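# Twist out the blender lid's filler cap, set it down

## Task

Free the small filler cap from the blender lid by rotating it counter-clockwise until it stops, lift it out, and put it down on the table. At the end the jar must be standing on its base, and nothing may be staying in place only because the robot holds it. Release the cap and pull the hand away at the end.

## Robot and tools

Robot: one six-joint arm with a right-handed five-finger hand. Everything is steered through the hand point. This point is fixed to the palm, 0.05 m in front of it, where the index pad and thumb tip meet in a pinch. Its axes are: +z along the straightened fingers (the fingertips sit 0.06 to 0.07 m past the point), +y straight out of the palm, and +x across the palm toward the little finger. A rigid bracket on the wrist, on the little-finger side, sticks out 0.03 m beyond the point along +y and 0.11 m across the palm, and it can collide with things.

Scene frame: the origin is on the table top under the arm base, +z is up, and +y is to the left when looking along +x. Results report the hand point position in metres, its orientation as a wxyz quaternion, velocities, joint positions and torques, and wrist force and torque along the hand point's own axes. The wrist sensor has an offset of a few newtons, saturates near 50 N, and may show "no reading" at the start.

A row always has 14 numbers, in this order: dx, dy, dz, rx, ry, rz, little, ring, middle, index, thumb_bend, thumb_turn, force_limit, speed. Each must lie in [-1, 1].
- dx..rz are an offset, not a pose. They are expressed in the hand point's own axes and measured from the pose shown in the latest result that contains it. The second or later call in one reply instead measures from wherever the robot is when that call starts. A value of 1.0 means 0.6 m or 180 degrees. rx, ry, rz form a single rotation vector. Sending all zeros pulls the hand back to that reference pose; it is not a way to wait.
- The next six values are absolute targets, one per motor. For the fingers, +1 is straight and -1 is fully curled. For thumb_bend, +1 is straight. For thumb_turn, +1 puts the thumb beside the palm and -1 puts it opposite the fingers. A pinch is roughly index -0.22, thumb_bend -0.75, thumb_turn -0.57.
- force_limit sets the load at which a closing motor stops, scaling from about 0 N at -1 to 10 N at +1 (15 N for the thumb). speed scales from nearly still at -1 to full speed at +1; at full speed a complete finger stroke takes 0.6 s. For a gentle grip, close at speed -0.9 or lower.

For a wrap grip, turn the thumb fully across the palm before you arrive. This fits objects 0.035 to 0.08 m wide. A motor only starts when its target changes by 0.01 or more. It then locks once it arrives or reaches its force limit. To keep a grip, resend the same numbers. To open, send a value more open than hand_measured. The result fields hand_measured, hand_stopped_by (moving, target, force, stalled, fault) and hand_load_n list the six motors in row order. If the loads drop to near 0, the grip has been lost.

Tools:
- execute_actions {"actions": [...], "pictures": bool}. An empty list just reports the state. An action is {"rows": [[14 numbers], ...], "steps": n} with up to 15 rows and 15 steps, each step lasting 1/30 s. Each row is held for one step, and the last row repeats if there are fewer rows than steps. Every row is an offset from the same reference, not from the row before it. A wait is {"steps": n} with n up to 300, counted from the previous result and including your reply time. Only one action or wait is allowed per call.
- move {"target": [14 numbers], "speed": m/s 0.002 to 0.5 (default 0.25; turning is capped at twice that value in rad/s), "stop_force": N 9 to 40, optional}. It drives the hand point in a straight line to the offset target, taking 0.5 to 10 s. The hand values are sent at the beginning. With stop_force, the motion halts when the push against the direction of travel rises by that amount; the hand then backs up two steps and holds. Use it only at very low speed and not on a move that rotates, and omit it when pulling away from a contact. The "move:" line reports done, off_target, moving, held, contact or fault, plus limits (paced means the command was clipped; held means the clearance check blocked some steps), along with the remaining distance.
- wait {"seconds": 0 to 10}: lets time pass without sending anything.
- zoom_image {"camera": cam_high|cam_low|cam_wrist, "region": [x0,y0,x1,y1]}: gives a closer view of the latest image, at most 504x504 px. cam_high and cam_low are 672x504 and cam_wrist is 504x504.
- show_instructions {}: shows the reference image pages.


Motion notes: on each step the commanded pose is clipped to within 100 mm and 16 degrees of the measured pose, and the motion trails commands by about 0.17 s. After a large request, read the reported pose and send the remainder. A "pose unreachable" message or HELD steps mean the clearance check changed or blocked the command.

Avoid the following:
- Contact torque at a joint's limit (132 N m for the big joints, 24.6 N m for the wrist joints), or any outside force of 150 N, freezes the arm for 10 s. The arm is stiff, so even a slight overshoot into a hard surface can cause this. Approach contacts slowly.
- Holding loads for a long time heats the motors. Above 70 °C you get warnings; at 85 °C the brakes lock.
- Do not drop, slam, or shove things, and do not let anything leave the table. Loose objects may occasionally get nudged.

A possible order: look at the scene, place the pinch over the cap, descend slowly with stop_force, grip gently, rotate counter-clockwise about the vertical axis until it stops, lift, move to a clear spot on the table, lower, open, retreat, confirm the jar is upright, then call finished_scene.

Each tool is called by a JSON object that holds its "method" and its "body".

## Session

{"method": "execute_actions", "body": {"actions": []}}

Scene clock: 0.00 s of 6600.00 s.
end_effector_position=(+0.3433, -0.1571, +0.3807) hand_measured=(+1.000, +1.000, +1.000, +1.000, +1.000, +1.000) hand_load_n=(+0.0, +0.0, +0.0, +0.0, +0.0, +0.0) hand_stopped_by=(target, target, target, target, target, target) hand_force_limit=0.00 hand_speed=-0.80 end_effector_quat_wxyz=(-0.016, +0.969, +0.248, +0.006) end_effector_velocity=(+0.000, +0.000, +0.000) end_effector_angular_velocity=(-0.000, -0.002, +0.001)
Joint positions: [-0.658 -1.728  1.552  1.584  1.553  0.425]
Joint velocities: [ 0.    -0.    -0.001 -0.001 -0.001 -0.001]
Joint torques (N m, as the arm reports them, + toward a larger angle): no reading
Motor temperatures (°C, as the motors report them): [31 29 30 36 38 38]
Wrist force (N, on the end effector, along its own x y z axes, offset not removed): no reading
Wrist torque (N m, same axes, about the end effector's origin, offset not removed): no reading
Hand target: +0.343, -0.157, +0.381; -0.016, +0.969, +0.248, +0.006
camera_calibration (this result's frames):
cam_wrist: T_world_to_cam=[[0.344449, -0.938411, -0.027206, -0.253249], [-0.78356, -0.30333, 0.54224, 0.011066], [-0.517097, -0.165457, -0.839783, 0.606268], [0, 0, 0, 1]] pos_world=[0.409401, -0.133984, 0.496243]

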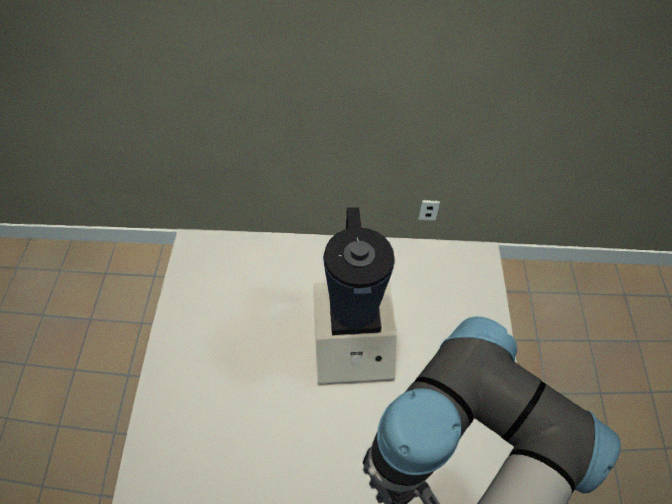

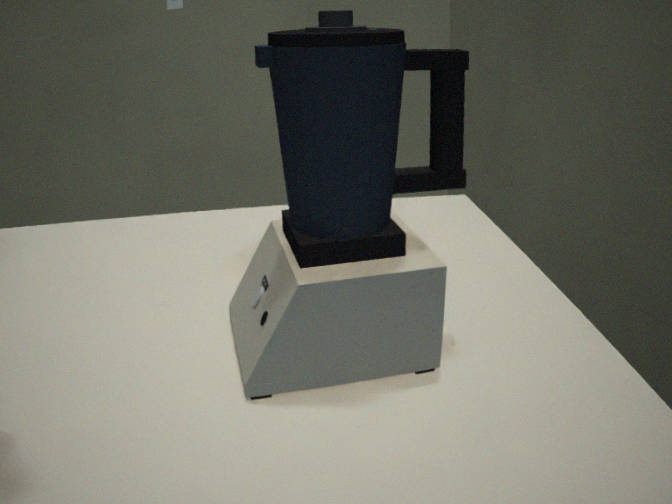

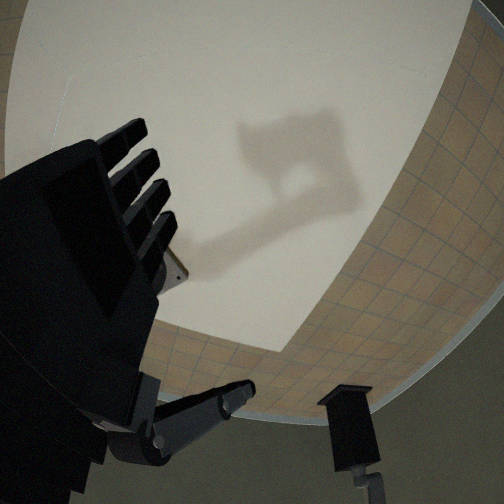

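{"method": "zoom_image", "body": {"camera": "cam_high", "region": [290, 200, 430, 305]}}

{"method": "zoom_image", "body": {"camera": "cam_low", "region": [240, 0, 420, 110]}}

Region (290, 200, 430, 305) of cam_high's 672x504 image, scaled by 3.600, with more detail than that image has; it fills the top 378 rows of this view, and the rest is white.

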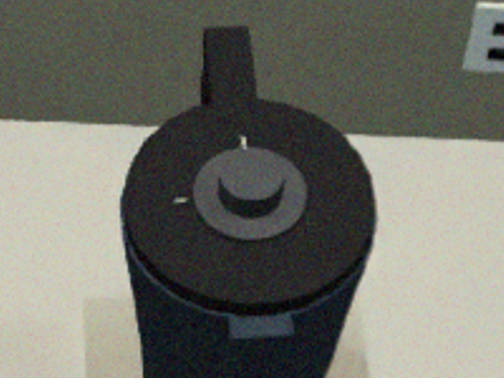

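Region (240, 0, 420, 110) of cam_low's 672x504 image, scaled by 2.800, with more detail than that image has.

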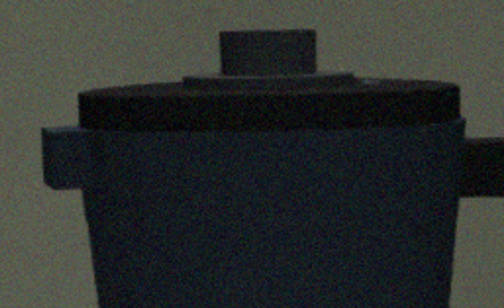

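{"method": "move", "body": {"target": [0.102,0.08,-0.033,0,0,0.6667,1,1,0.36,0.36,-0.13,-1,0,0.5], "speed": 0.5}}

{"method": "move", "body": {"target": [-0.23,-0.528,-0.0155,0.3256,0.1952,0.2271,1,1,0.36,0.36,-0.13,-1,0,0.5], "speed": 0.35}}

{"method": "zoom_image", "body": {"camera": "cam_wrist", "region": [240, 110, 420, 290]}}

Scene clock: 48.77 s of 6600.00 s.
end_effector_position=(+0.4199, -0.1704, +0.4006) hand_measured=(+1.000, +1.000, +0.360, +0.360, -0.130, -1.000) hand_load_n=(+0.0, +0.0, +0.0, +0.0, +0.0, +0.0) hand_stopped_by=(target, target, target, target, target, target) hand_force_limit=0.00 hand_speed=0.50 end_effector_quat_wxyz=(-0.014, +0.699, -0.715, -0.010) end_effector_velocity=(+0.000, -0.000, -0.001) end_effector_angular_velocity=(+0.001, +0.004, -0.010)
Joint positions: [-0.676 -1.287  0.952  1.743  1.55   2.501]
Joint velocities: [-0.001  0.002  0.001  0.001  0.002  0.01 ]
Joint torques (N m, as the arm reports them, + toward a larger angle): [ -6.87 -25.28 -26.61   4.39   2.67   2.11]
Motor temperatures (°C, as the motors report them): [31 29 30 36 38 38]
Wrist force (N, on the end effector, along its own x y z axes, offset not removed): [-1.7 -1.4 -0.3]
Wrist torque (N m, same axes, about the end effector's origin, offset not removed): [-0.10 0.29 -0.03]
Hand target: +0.420, -0.170, +0.401; -0.013, +0.699, -0.715, -0.010
Off the commanded pose: 0.000 m, 0 deg.
After step 90, 43.03 s passed at rest.
move: done
camera_calibration (this result's frames):
cam_wrist: T_world_to_cam=[[-0.985409, 0.170167, 0.00353971, 0.443404], [0.140189, 0.79967, 0.583845, -0.160316], [0.0965202, 0.575822, -0.811858, 0.517896], [0, 0, 0, 1]] pos_world=[0.409421, -0.245468, 0.512488]

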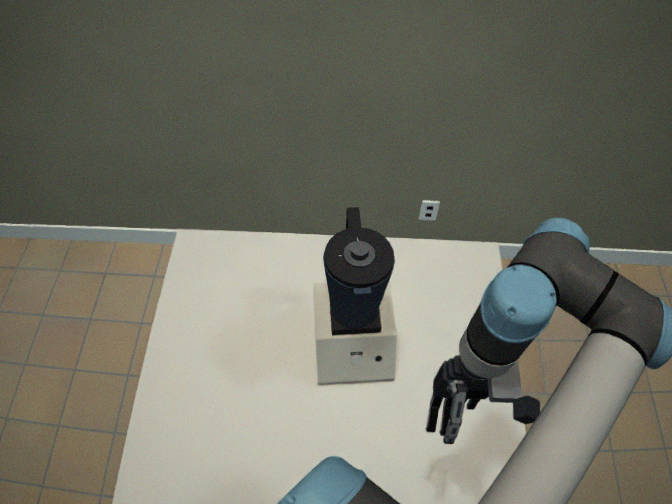

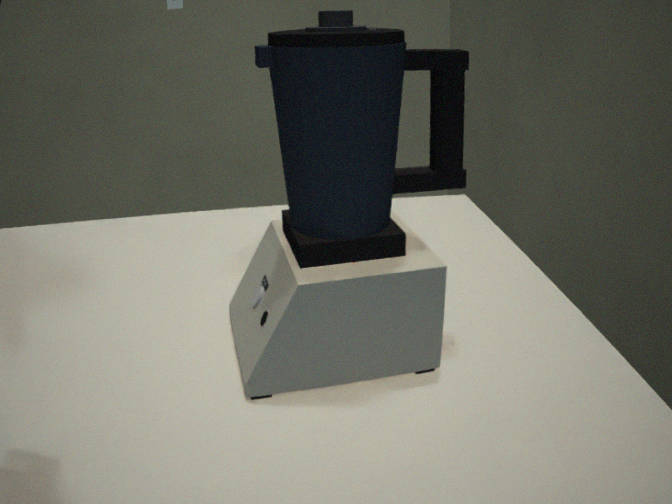

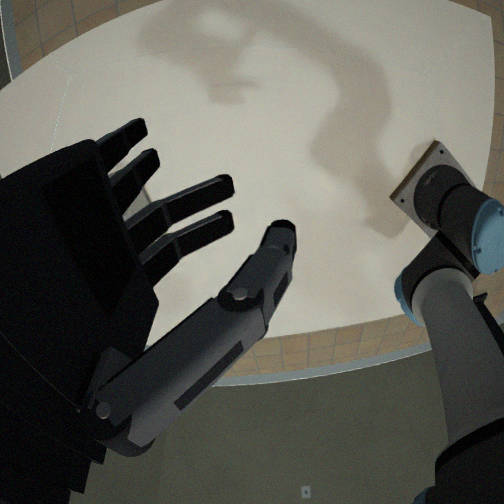

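Scene clock: 51.37 s of 6600.00 s.
end_effector_position=(+0.7393, -0.0400, +0.4154) hand_measured=(+1.000, +1.000, +0.360, +0.360, -0.130, -1.000) hand_load_n=(+0.0, +0.0, +0.0, +0.0, +0.0, +0.0) hand_stopped_by=(target, target, target, target, target, target) hand_force_limit=0.00 hand_speed=0.50 end_effector_quat_wxyz=(+0.135, -0.300, +0.787, -0.522) end_effector_velocity=(+0.002, +0.000, -0.000) end_effector_angular_velocity=(-0.004, +0.001, -0.004)
Joint positions: [ 0.066 -1.012  0.598  0.88   2.539  3.467]
Joint velocities: [ 0.002  0.01  -0.015  0.006  0.008  0.   ]
Joint torques (N m, as the arm reports them, + toward a larger angle): [ 17.43 -35.43 -26.71   2.67   3.13  -0.81]
Motor temperatures (°C, as the motors report them): [31 29 30 36 38 38]
Wrist force (N, on the end effector, along its own x y z axes, offset not removed): [-3.3 -2.7 0.5]
Wrist torque (N m, same axes, about the end effector's origin, offset not removed): [-0.34 0.52 -0.19]
Hand target: +0.739, -0.040, +0.415; +0.135, -0.299, +0.787, -0.522
Off the commanded pose: 0.001 m, 0 deg.
move: done
camera_calibration (this result's frames):
cam_wrist: T_world_to_cam=[[-0.212163, 0.365591, -0.906272, 0.54998], [0.39402, 0.880664, 0.263019, -0.369203], [0.894279, -0.301286, -0.330895, -0.400653], [0, 0, 0, 1]] pos_world=[0.620454, 0.00336512, 0.462965]

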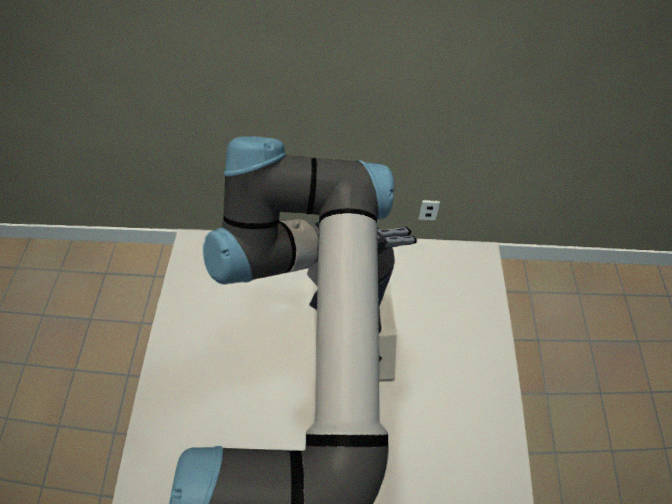

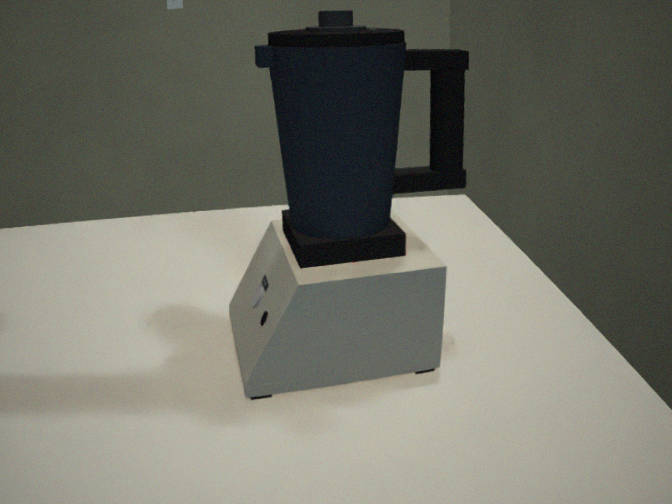

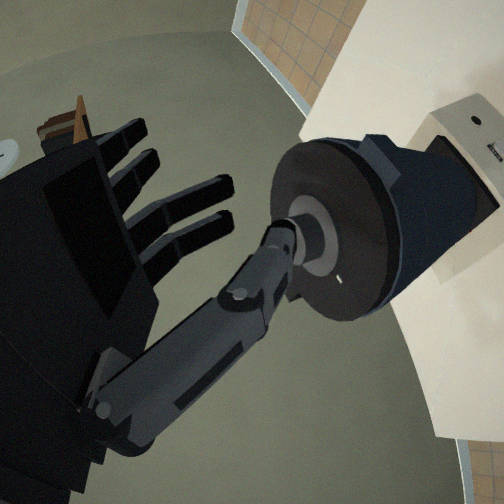

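Region (240, 110, 420, 290) of cam_wrist's 504x504 image, scaled by 2.800, with more detail than that image has.

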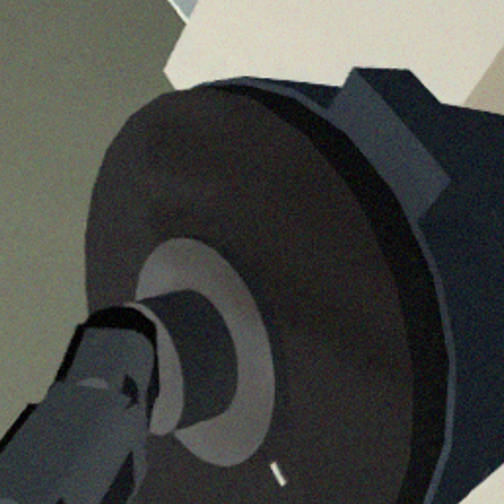

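{"method": "move", "body": {"target": [-0.0557,0.0157,0.0338,0,0,0,1,1,0.36,0.36,-0.13,-1,0,0.5], "speed": 0.1}}

{"method": "zoom_image", "body": {"camera": "cam_low", "region": [240, 0, 420, 110]}}

{"method": "zoom_image", "body": {"camera": "cam_wrist", "region": [180, 110, 380, 310]}}

Scene clock: 71.40 s of 6600.00 s.
end_effector_position=(+0.7728, -0.0320, +0.3951) hand_measured=(+1.000, +1.000, +0.360, +0.360, -0.130, -1.000) hand_load_n=(+0.0, +0.0, +0.0, +0.0, +0.0, +0.0) hand_stopped_by=(target, target, target, target, target, target) hand_force_limit=0.00 hand_speed=0.50 end_effector_quat_wxyz=(+0.135, -0.300, +0.787, -0.522) end_effector_velocity=(+0.002, +0.001, -0.002) end_effector_angular_velocity=(+0.002, +0.005, -0.001)
Joint positions: [ 0.071 -0.884  0.427  0.925  2.543  3.471]
Joint velocities: [ 0.     0.019 -0.03   0.02   0.001  0.005]
Joint torques (N m, as the arm reports them, + toward a larger angle): [ 18.42 -36.58 -25.26   2.4    3.23   2.14]
Motor temperatures (°C, as the motors report them): [31 29 30 36 38 38]
Wrist force (N, on the end effector, along its own x y z axes, offset not removed): [-1.9 -1.0 -0.9]
Wrist torque (N m, same axes, about the end effector's origin, offset not removed): [-0.01 0.37 -0.02]
Hand target: +0.773, -0.032, +0.395; +0.135, -0.300, +0.787, -0.522
Off the commanded pose: 0.000 m, 0 deg.
After step 90, 16.13 s passed at rest.
move: done
camera_calibration (this result's frames):
cam_wrist: T_world_to_cam=[[-0.211905, 0.365367, -0.906424, 0.535666], [0.393648, 0.880829, 0.263022, -0.38378], [0.894504, -0.301076, -0.330478, -0.435282], [0, 0, 0, 1]] pos_world=[0.653946, 0.0112778, 0.442632]

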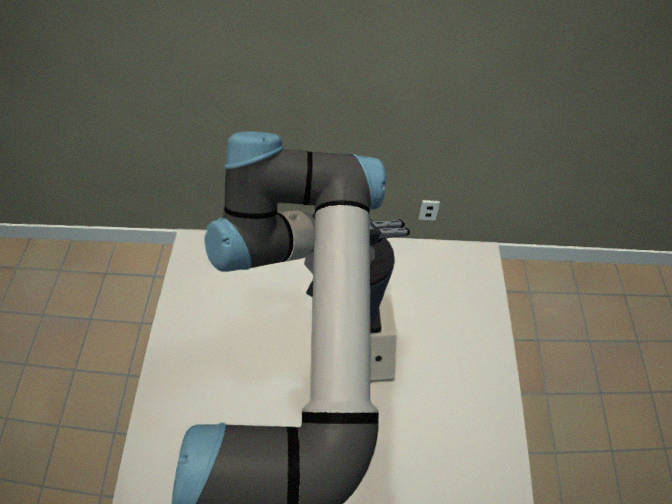

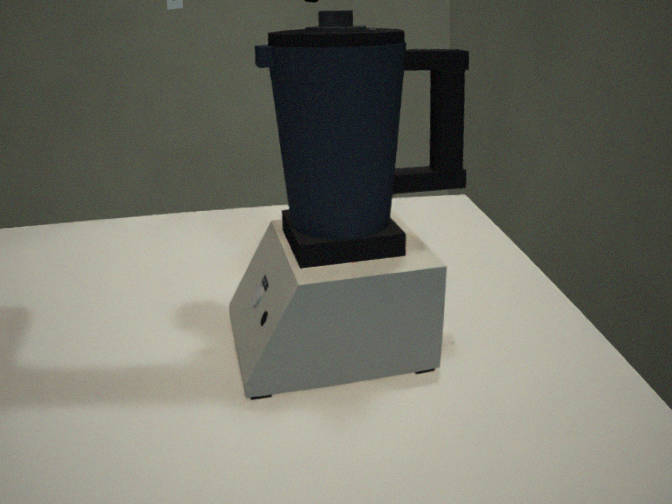

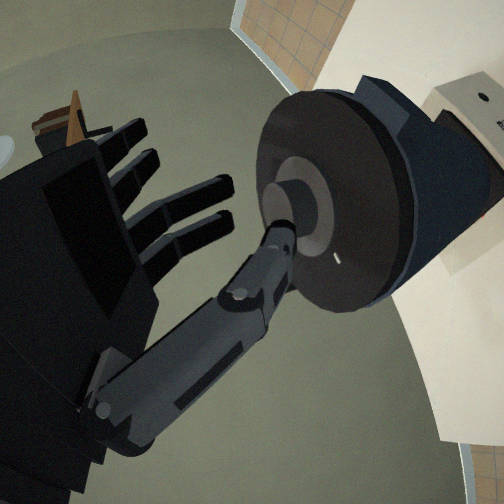

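Region (240, 0, 420, 110) of cam_low's 672x504 image, scaled by 2.800, with more detail than that image has.

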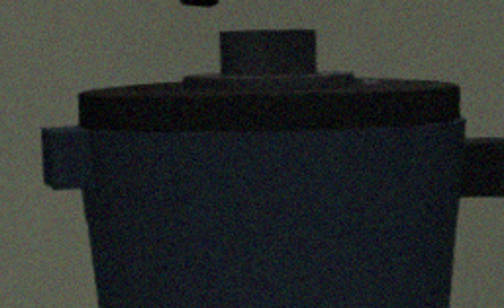

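Region (180, 110, 380, 310) of cam_wrist's 504x504 image, scaled by 2.520, with more detail than that image has.

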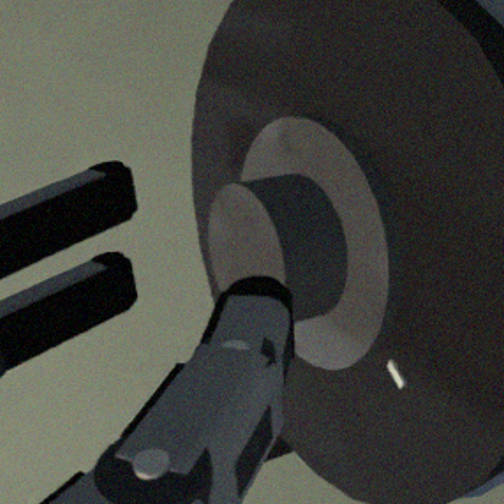

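{"method": "move", "body": {"target": [-0.0105,0.0338,0.0173,0,0,0,1,1,0.36,0.36,-0.13,-1,0,0.5], "speed": 0.025, "stop_force": 10}}

{"method": "zoom_image", "body": {"camera": "cam_low", "region": [240, 0, 420, 110]}}

Scene clock: 90.50 s of 6600.00 s.
end_effector_position=(+0.7765, -0.0303, +0.3721) hand_measured=(+1.000, +1.000, +0.360, +0.360, -0.130, -1.000) hand_load_n=(+0.0, +0.0, +0.0, +0.0, +0.0, +0.0) hand_stopped_by=(target, target, target, target, target, target) hand_force_limit=0.00 hand_speed=0.50 end_effector_quat_wxyz=(+0.135, -0.300, +0.787, -0.522) end_effector_velocity=(-0.000, +0.000, -0.004) end_effector_angular_velocity=(-0.000, +0.004, +0.001)
Joint positions: [ 0.068 -0.901  0.52   0.848  2.541  3.469]
Joint velocities: [-0.    -0.002  0.012 -0.008 -0.001 -0.001]
Joint torques (N m, as the arm reports them, + toward a larger angle): [ -2.06 -64.51  -6.33  -1.56  -2.09  -1.82]
Motor temperatures (°C, as the motors report them): [31 29 30 36 38 38]
Wrist force (N, on the end effector, along its own x y z axes, offset not removed): [-2.3 -0.7 -1.1]
Wrist torque (N m, same axes, about the end effector's origin, offset not removed): [-0.01 0.47 -0.12]
Hand target: +0.777, -0.030, +0.372; +0.135, -0.300, +0.787, -0.522
Off the commanded pose: 0.000 m, 0 deg.
After step 90, 14.87 s passed at rest.
move: done
camera_calibration (this result's frames):
cam_wrist: T_world_to_cam=[[-0.211976, 0.365434, -0.90638, 0.514972], [0.393749, 0.880783, 0.263027, -0.380768], [0.894443, -0.301131, -0.330594, -0.445586], [0, 0, 0, 1]] pos_world=[0.65764, 0.013006, 0.419604]

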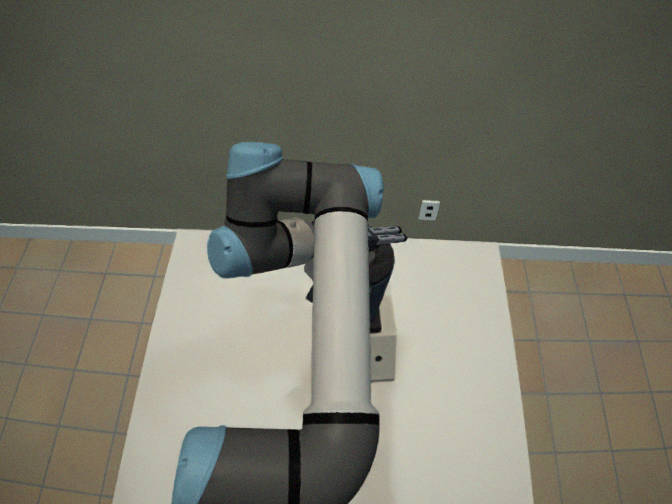

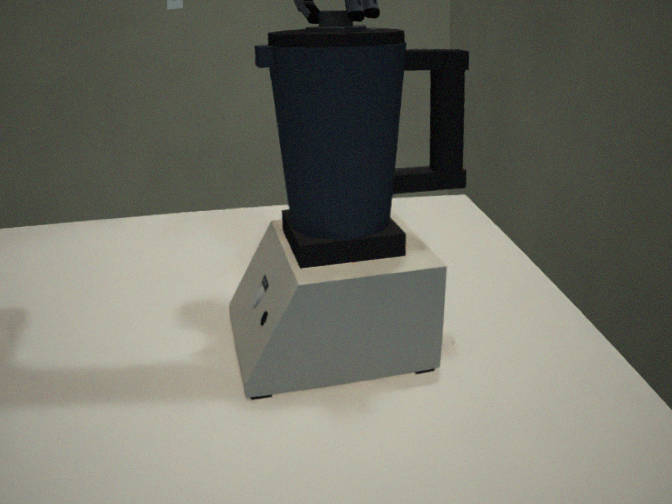

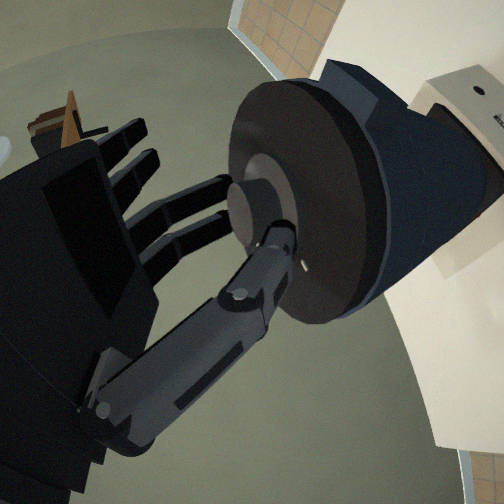

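Region (240, 0, 420, 110) of cam_low's 672x504 image, scaled by 2.800, with more detail than that image has.

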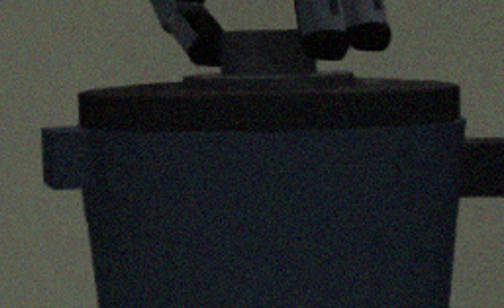

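{"method": "move", "body": {"target": [-0.0003,0.0023,0.001,0,0,0,1,1,-0.05,-0.05,-0.55,-1,-0.65,-0.85], "speed": 0.01}}

{"method": "zoom_image", "body": {"camera": "cam_low", "region": [240, 0, 420, 110]}}

Scene clock: 100.07 s of 6600.00 s.
end_effector_position=(+0.7765, -0.0303, +0.3706) hand_measured=(+1.000, +1.000, +0.220, +0.170, -0.478, -1.000) hand_load_n=(+0.0, +0.0, +2.5, +3.0, +2.5, +0.5) hand_stopped_by=(target, target, force, force, force, target) hand_force_limit=-0.65 hand_speed=-0.85 end_effector_quat_wxyz=(+0.135, -0.300, +0.787, -0.522) end_effector_velocity=(+0.000, +0.000, -0.000) end_effector_angular_velocity=(+0.000, +0.001, +0.001)
Joint positions: [ 0.068 -0.903  0.527  0.843  2.541  3.469]
Joint velocities: [ 0.     0.001 -0.     0.001 -0.001  0.   ]
Joint torques (N m, as the arm reports them, + toward a larger angle): [  8.76 -63.46  -8.11  -0.77  -1.44  -2.05]
Motor temperatures (°C, as the motors report them): [31 29 30 36 38 38]
Wrist force (N, on the end effector, along its own x y z axes, offset not removed): [-2.4 -4.2 2.8]
Wrist torque (N m, same axes, about the end effector's origin, offset not removed): [-0.15 0.24 -0.08]
Hand target: +0.777, -0.030, +0.371; +0.135, -0.300, +0.787, -0.522
Off the commanded pose: 0.000 m, 0 deg.
After step 90, 4.10 s passed at rest.
move: done
camera_calibration (this result's frames):
cam_wrist: T_world_to_cam=[[-0.211986, 0.365436, -0.906377, 0.513587], [0.393763, 0.880779, 0.263021, -0.380405], [0.894434, -0.301141, -0.330608, -0.446069], [0, 0, 0, 1]] pos_world=[0.657642, 0.0130399, 0.418083]

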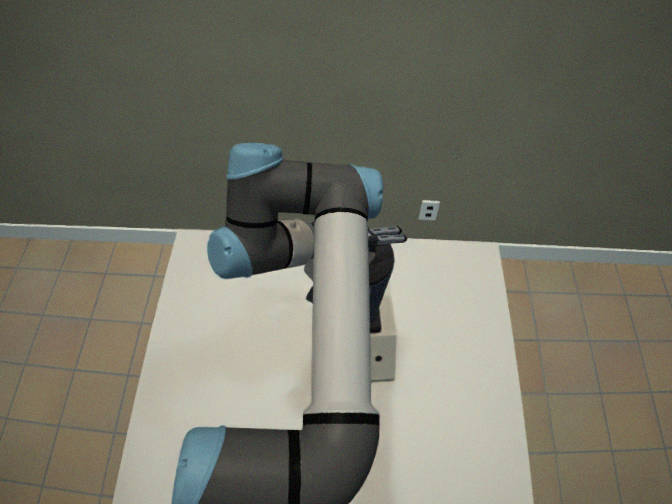

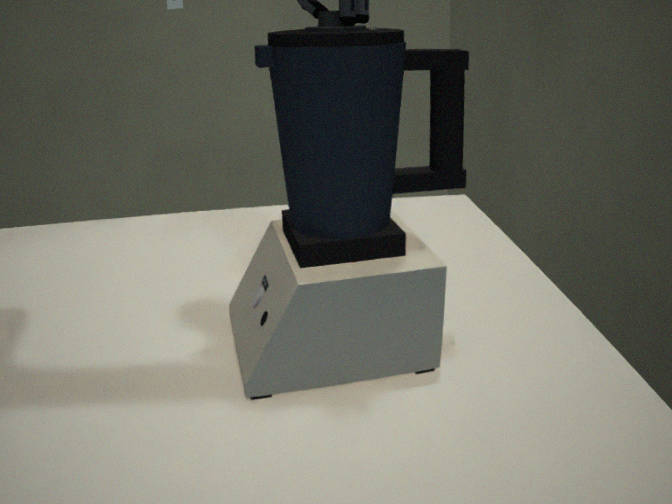

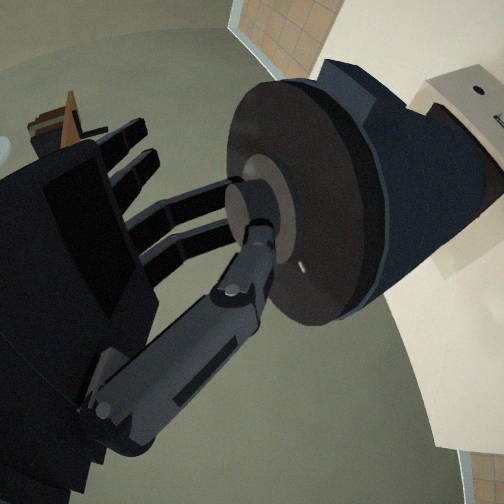

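Region (240, 0, 420, 110) of cam_low's 672x504 image, scaled by 2.800, with more detail than that image has.

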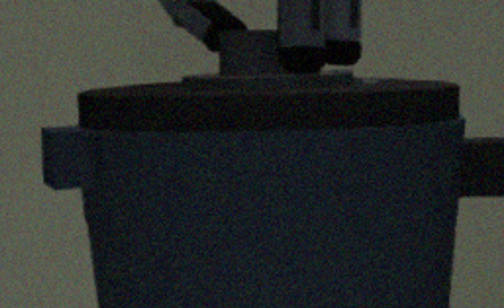

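{"method": "move", "body": {"target": [0.0025,-0.0049,0.0106,0,0,0,1,1,0.24,0.2,-0.15,-1,-0.65,0.3], "speed": 0.01}}

{"method": "move", "body": {"target": [0,0,0,0,0,0,1,1,-0.05,-0.05,-0.55,-1,-0.65,-0.85]}}

{"method": "zoom_image", "body": {"camera": "cam_low", "region": [240, 0, 420, 110]}}

Scene clock: 113.70 s of 6600.00 s.
end_effector_position=(+0.7796, -0.0365, +0.3707) hand_measured=(+1.000, +1.000, +0.240, +0.200, -0.150, -1.000) hand_load_n=(+0.0, +0.0, +0.0, +0.0, +0.0, +0.0) hand_stopped_by=(target, target, target, target, target, target) hand_force_limit=-0.65 hand_speed=0.30 end_effector_quat_wxyz=(+0.135, -0.300, +0.787, -0.522) end_effector_velocity=(+0.000, -0.002, -0.001) end_effector_angular_velocity=(-0.000, +0.004, +0.000)
Joint positions: [ 0.057 -0.899  0.515  0.843  2.531  3.46 ]
Joint velocities: [-0.003  0.003 -0.004  0.003 -0.003 -0.002]
Joint torques (N m, as the arm reports them, + toward a larger angle): [ -2.32 -37.01 -27.27   2.58  -1.8   -2.  ]
Motor temperatures (°C, as the motors report them): [31 29 30 36 38 38]
Wrist force (N, on the end effector, along its own x y z axes, offset not removed): [-1.8 -3.3 1.0]
Wrist torque (N m, same axes, about the end effector's origin, offset not removed): [-0.46 0.36 -0.13]
Hand target: +0.780, -0.037, +0.371; +0.135, -0.300, +0.787, -0.522
Off the commanded pose: 0.000 m, 0 deg.
After step 90, 9.70 s passed at rest.
move: done
camera_calibration (this result's frames):
cam_wrist: T_world_to_cam=[[-0.211956, 0.365432, -0.906385, 0.516637], [0.393747, 0.880782, 0.263033, -0.376109], [0.894448, -0.301135, -0.330575, -0.45066], [0, 0, 0, 1]] pos_world=[0.660689, 0.00676407, 0.418224]

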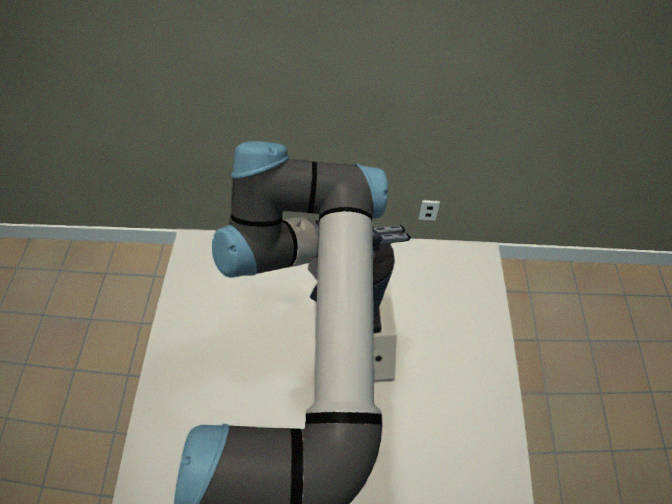

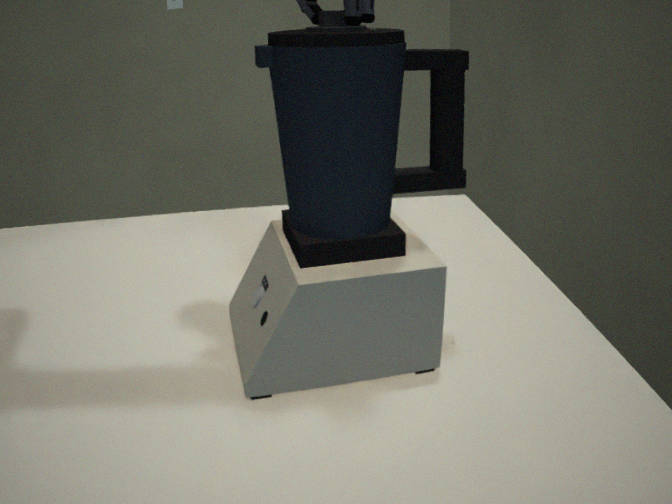

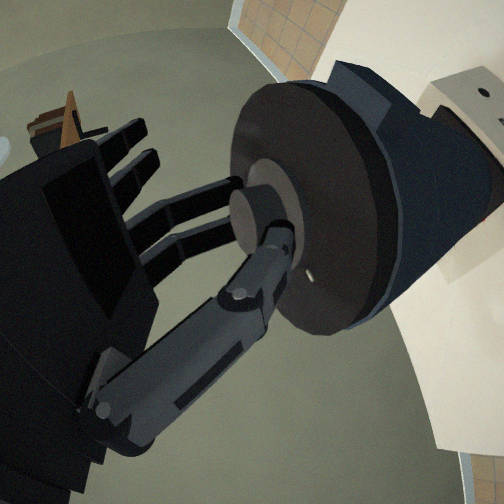

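Scene clock: 114.40 s of 6600.00 s.
end_effector_position=(+0.7796, -0.0366, +0.3707) hand_measured=(+1.000, +1.000, +0.166, +0.094, -0.206, -1.000) hand_load_n=(+0.0, +0.0, +1.0, +4.0, +3.5, +0.0) hand_stopped_by=(target, target, force, force, force, target) hand_force_limit=-0.65 hand_speed=-0.85 end_effector_quat_wxyz=(+0.135, -0.300, +0.787, -0.522) end_effector_velocity=(+0.000, -0.000, +0.000) end_effector_angular_velocity=(-0.000, -0.001, -0.001)
Joint positions: [ 0.057 -0.899  0.515  0.843  2.531  3.46 ]
Joint velocities: [-0.    -0.    -0.001 -0.     0.001  0.001]
Joint torques (N m, as the arm reports them, + toward a larger angle): [ 14.36 -47.1  -12.46   1.63   0.94   0.94]
Motor temperatures (°C, as the motors report them): [31 29 30 36 38 38]
Wrist force (N, on the end effector, along its own x y z axes, offset not removed): [-3.7 -5.5 -0.6]
Wrist torque (N m, same axes, about the end effector's origin, offset not removed): [-0.36 0.68 -0.32]
Hand target: +0.780, -0.037, +0.371; +0.135, -0.300, +0.787, -0.522
Off the commanded pose: 0.000 m, 0 deg.
move: done
camera_calibration (this result's frames):
cam_wrist: T_world_to_cam=[[-0.211964, 0.365433, -0.906383, 0.516666], [0.39375, 0.880781, 0.26303, -0.376076], [0.894445, -0.301136, -0.330583, -0.45069], [0, 0, 0, 1]] pos_world=[0.660712, 0.00671497, 0.418226]

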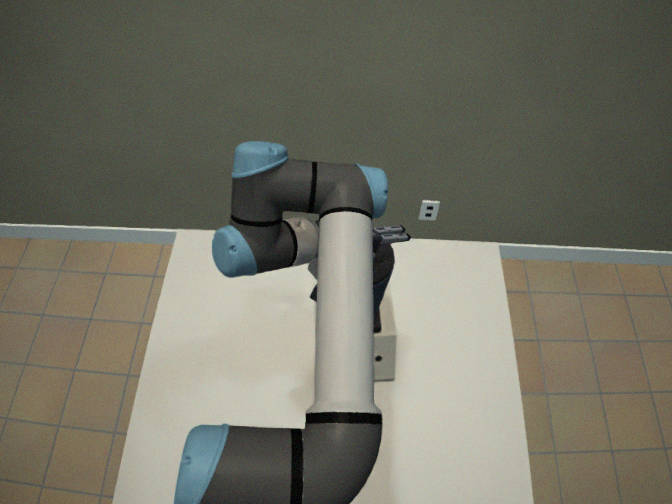

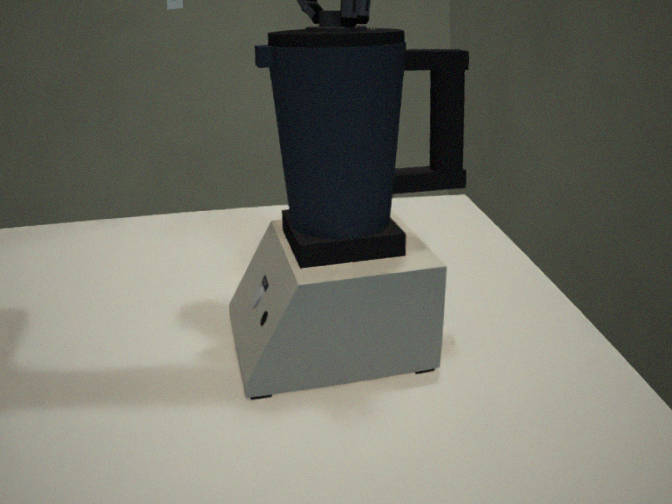

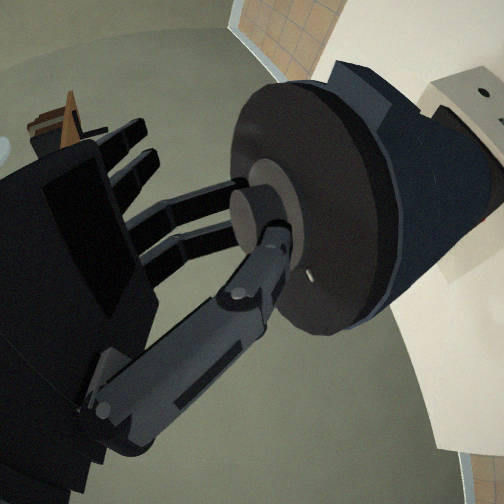

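Region (240, 0, 420, 110) of cam_low's 672x504 image, scaled by 2.800, with more detail than that image has.

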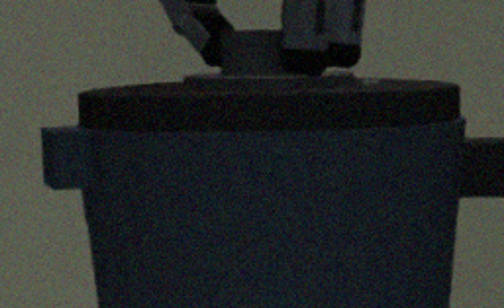

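{"method": "move", "body": {"target": [0.0002,-0.0015,-0.0007,0,0,0,1,1,-0.1,-0.1,-0.6,-1,0.4,-0.9], "speed": 0.01}}

{"method": "move", "body": {"target": [0.0093,0.0034,-0.0074,0.0168,-0.1505,-0.0698,1,1,-0.1,-0.1,-0.6,-1,0.4,-0.9], "speed": 0.12}}

Scene clock: 128.13 s of 6600.00 s.
end_effector_position=(+0.7796, -0.0366, +0.3717) hand_measured=(+1.000, +1.000, +0.114, +0.080, -0.222, -1.000) hand_load_n=(+0.0, +0.0, +7.5, +5.5, +10.5, +0.0) hand_stopped_by=(target, target, force, force, force, target) hand_force_limit=0.40 hand_speed=-0.90 end_effector_quat_wxyz=(+0.135, -0.300, +0.787, -0.522) end_effector_velocity=(-0.000, -0.000, +0.002) end_effector_angular_velocity=(-0.000, -0.002, -0.001)
Joint positions: [ 0.057 -0.898  0.51   0.847  2.531  3.46 ]
Joint velocities: [ 0.    -0.001 -0.002  0.002  0.001  0.   ]
Joint torques (N m, as the arm reports them, + toward a larger angle): [ 18.39 -39.74 -28.25   2.84   3.44   2.04]
Motor temperatures (°C, as the motors report them): [31 29 30 36 38 38]
Wrist force (N, on the end effector, along its own x y z axes, offset not removed): [-2.0 0.5 3.4]
Wrist torque (N m, same axes, about the end effector's origin, offset not removed): [-0.10 0.23 -0.06]
Hand target: +0.780, -0.037, +0.372; +0.135, -0.300, +0.787, -0.522
Off the commanded pose: 0.000 m, 0 deg.
After step 90, 10.03 s passed at rest.
move: done
camera_calibration (this result's frames):
cam_wrist: T_world_to_cam=[[-0.211968, 0.365425, -0.906385, 0.517538], [0.39374, 0.880787, 0.263024, -0.376303], [0.894448, -0.301128, -0.330581, -0.450357], [0, 0, 0, 1]] pos_world=[0.660688, 0.00670649, 0.419186]

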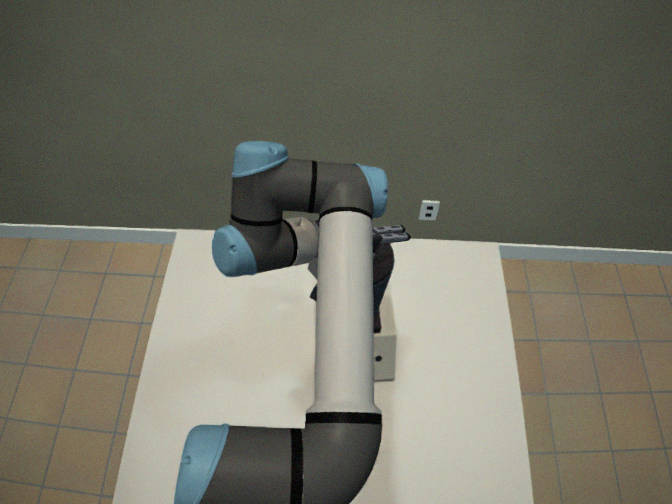

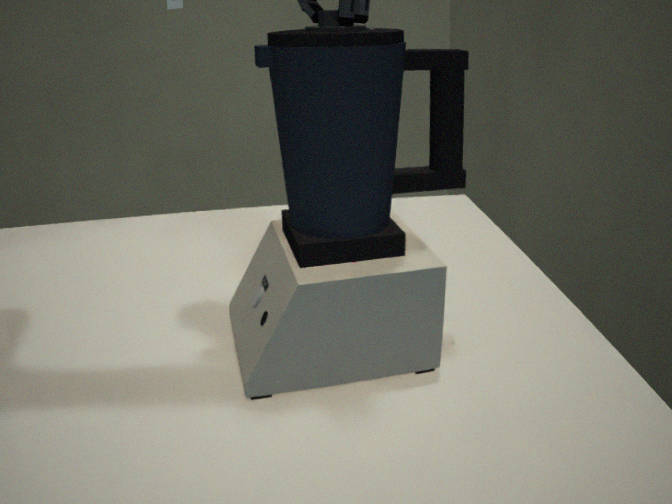

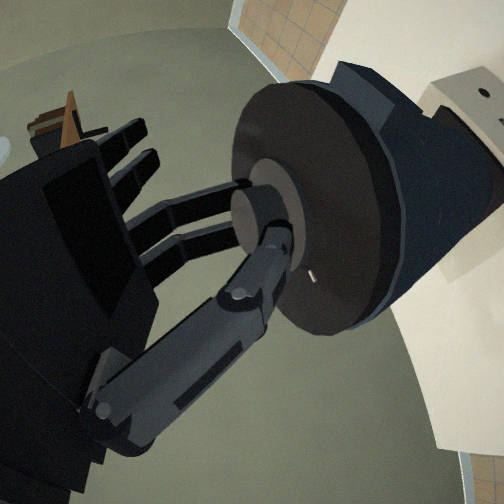

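Scene clock: 130.70 s of 6600.00 s.
end_effector_position=(+0.7721, -0.0360, +0.3722) hand_measured=(+1.000, +1.000, +0.114, +0.080, -0.222, -1.000) hand_load_n=(+0.0, +0.0, +6.5, +5.5, +10.5, +3.0) hand_stopped_by=(target, target, force, force, force, target) hand_force_limit=0.40 hand_speed=-0.90 end_effector_quat_wxyz=(+0.265, -0.493, +0.683, -0.469) end_effector_velocity=(-0.000, -0.000, +0.001) end_effector_angular_velocity=(-0.000, -0.002, +0.010)
Joint positions: [-0.105 -1.226  0.997  0.504  1.917  3.075]
Joint velocities: [-0.005 -0.005  0.006 -0.003 -0.014 -0.006]
Joint torques (N m, as the arm reports them, + toward a larger angle): [ -3.94 -56.02 -15.07  -3.2   -2.39  -2.28]
Motor temperatures (°C, as the motors report them): [31 29 30 36 38 38]
Wrist force (N, on the end effector, along its own x y z axes, offset not removed): [-3.6 2.9 1.8]
Wrist torque (N m, same axes, about the end effector's origin, offset not removed): [-0.17 0.41 0.03]
Hand target: +0.772, -0.036, +0.372; +0.265, -0.493, +0.683, -0.469
Off the commanded pose: 0.000 m, 0 deg.
move: done
camera_calibration (this result's frames):
cam_wrist: T_world_to_cam=[[-0.366102, 0.210655, -0.906418, 0.629722], [-0.0986328, 0.959771, 0.262892, 0.00904218], [0.925333, 0.185648, -0.330597, -0.449628], [0, 0, 0, 1]] pos_world=[0.64749, -0.0578597, 0.419768]

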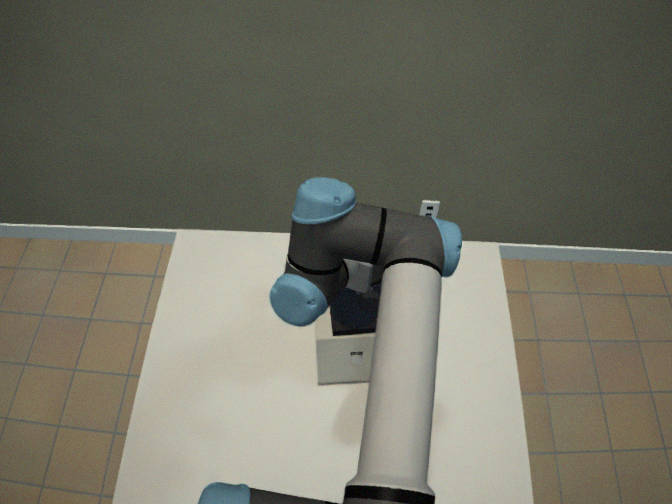

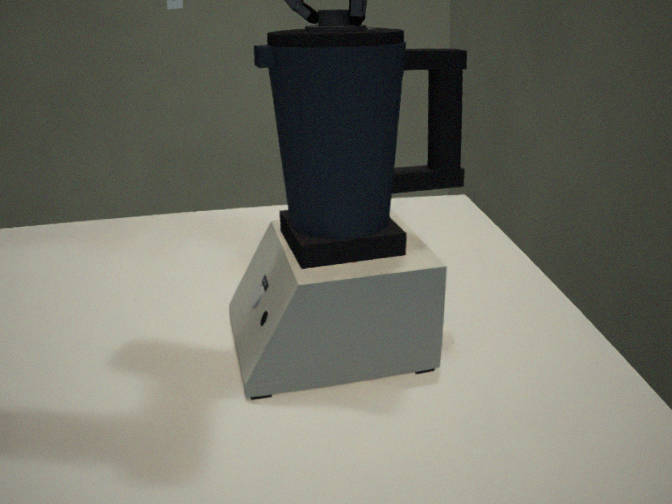

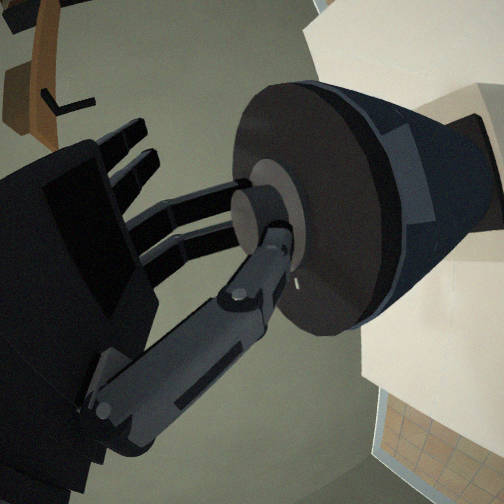

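{"method": "move", "body": {"target": [0.009,0.0056,-0.0064,0.0168,-0.1505,-0.0698,1,1,-0.1,-0.1,-0.6,-1,0.4,-0.9], "speed": 0.12}}

Scene clock: 140.20 s of 6600.00 s.
end_effector_position=(+0.7654, -0.0392, +0.3715) hand_measured=(+1.000, +1.000, +0.114, +0.080, -0.222, -1.000) hand_load_n=(+0.0, +0.0, +6.0, +6.0, +10.0, +5.0) hand_stopped_by=(target, target, force, force, force, target) hand_force_limit=0.40 hand_speed=-0.90 end_effector_quat_wxyz=(-0.378, +0.653, -0.532, +0.385) end_effector_velocity=(-0.001, +0.000, +0.000) end_effector_angular_velocity=(+0.001, +0.003, +0.011)
Joint positions: [-0.325 -1.264  1.025  0.561  1.234  2.785]
Joint velocities: [-0.004  0.002 -0.005  0.009 -0.014 -0.007]
Joint torques (N m, as the arm reports them, + toward a larger angle): [ -7.98 -23.22 -28.27   1.78  -2.49  -2.38]
Motor temperatures (°C, as the motors report them): [31 29 30 36 38 38]
Wrist force (N, on the end effector, along its own x y z axes, offset not removed): [-5.0 -6.6 -4.5]
Wrist torque (N m, same axes, about the end effector's origin, offset not removed): [-0.17 0.65 -0.11]
Hand target: +0.765, -0.039, +0.371; -0.378, +0.653, -0.532, +0.385
Off the commanded pose: 0.000 m, 0 deg.
After step 90, 3.93 s passed at rest.
move: done
camera_calibration (this result's frames):
cam_wrist: T_world_to_cam=[[-0.422166, -0.0000913975, -0.906518, 0.661924], [-0.564635, 0.782359, 0.262872, 0.361361], [0.709199, 0.622827, -0.330337, -0.260613], [0, 0, 0, 1]] pos_world=[0.668305, -0.120337, 0.418964]

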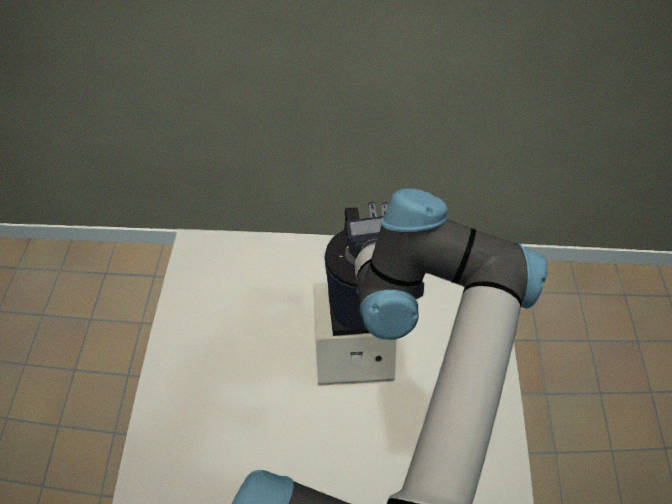

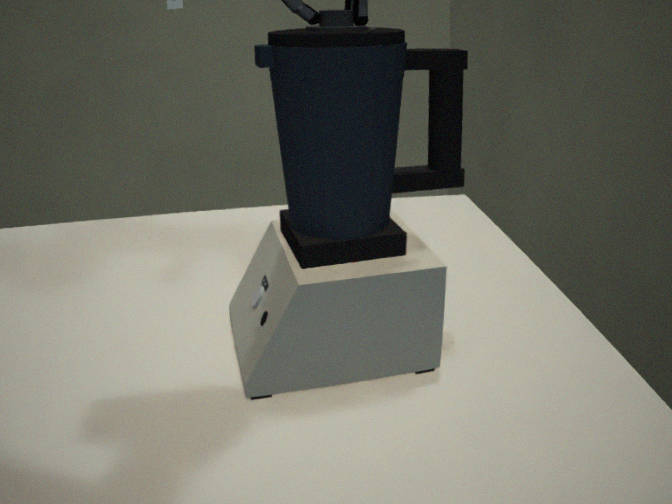

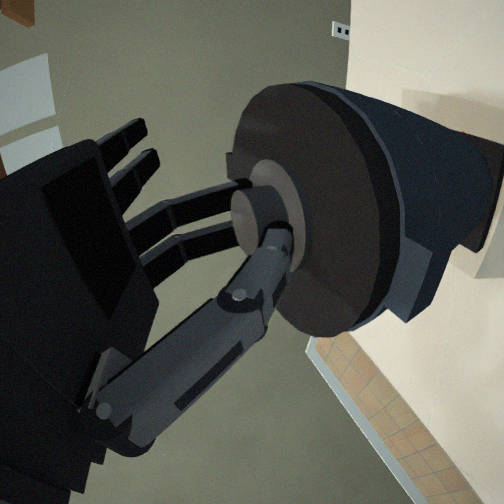

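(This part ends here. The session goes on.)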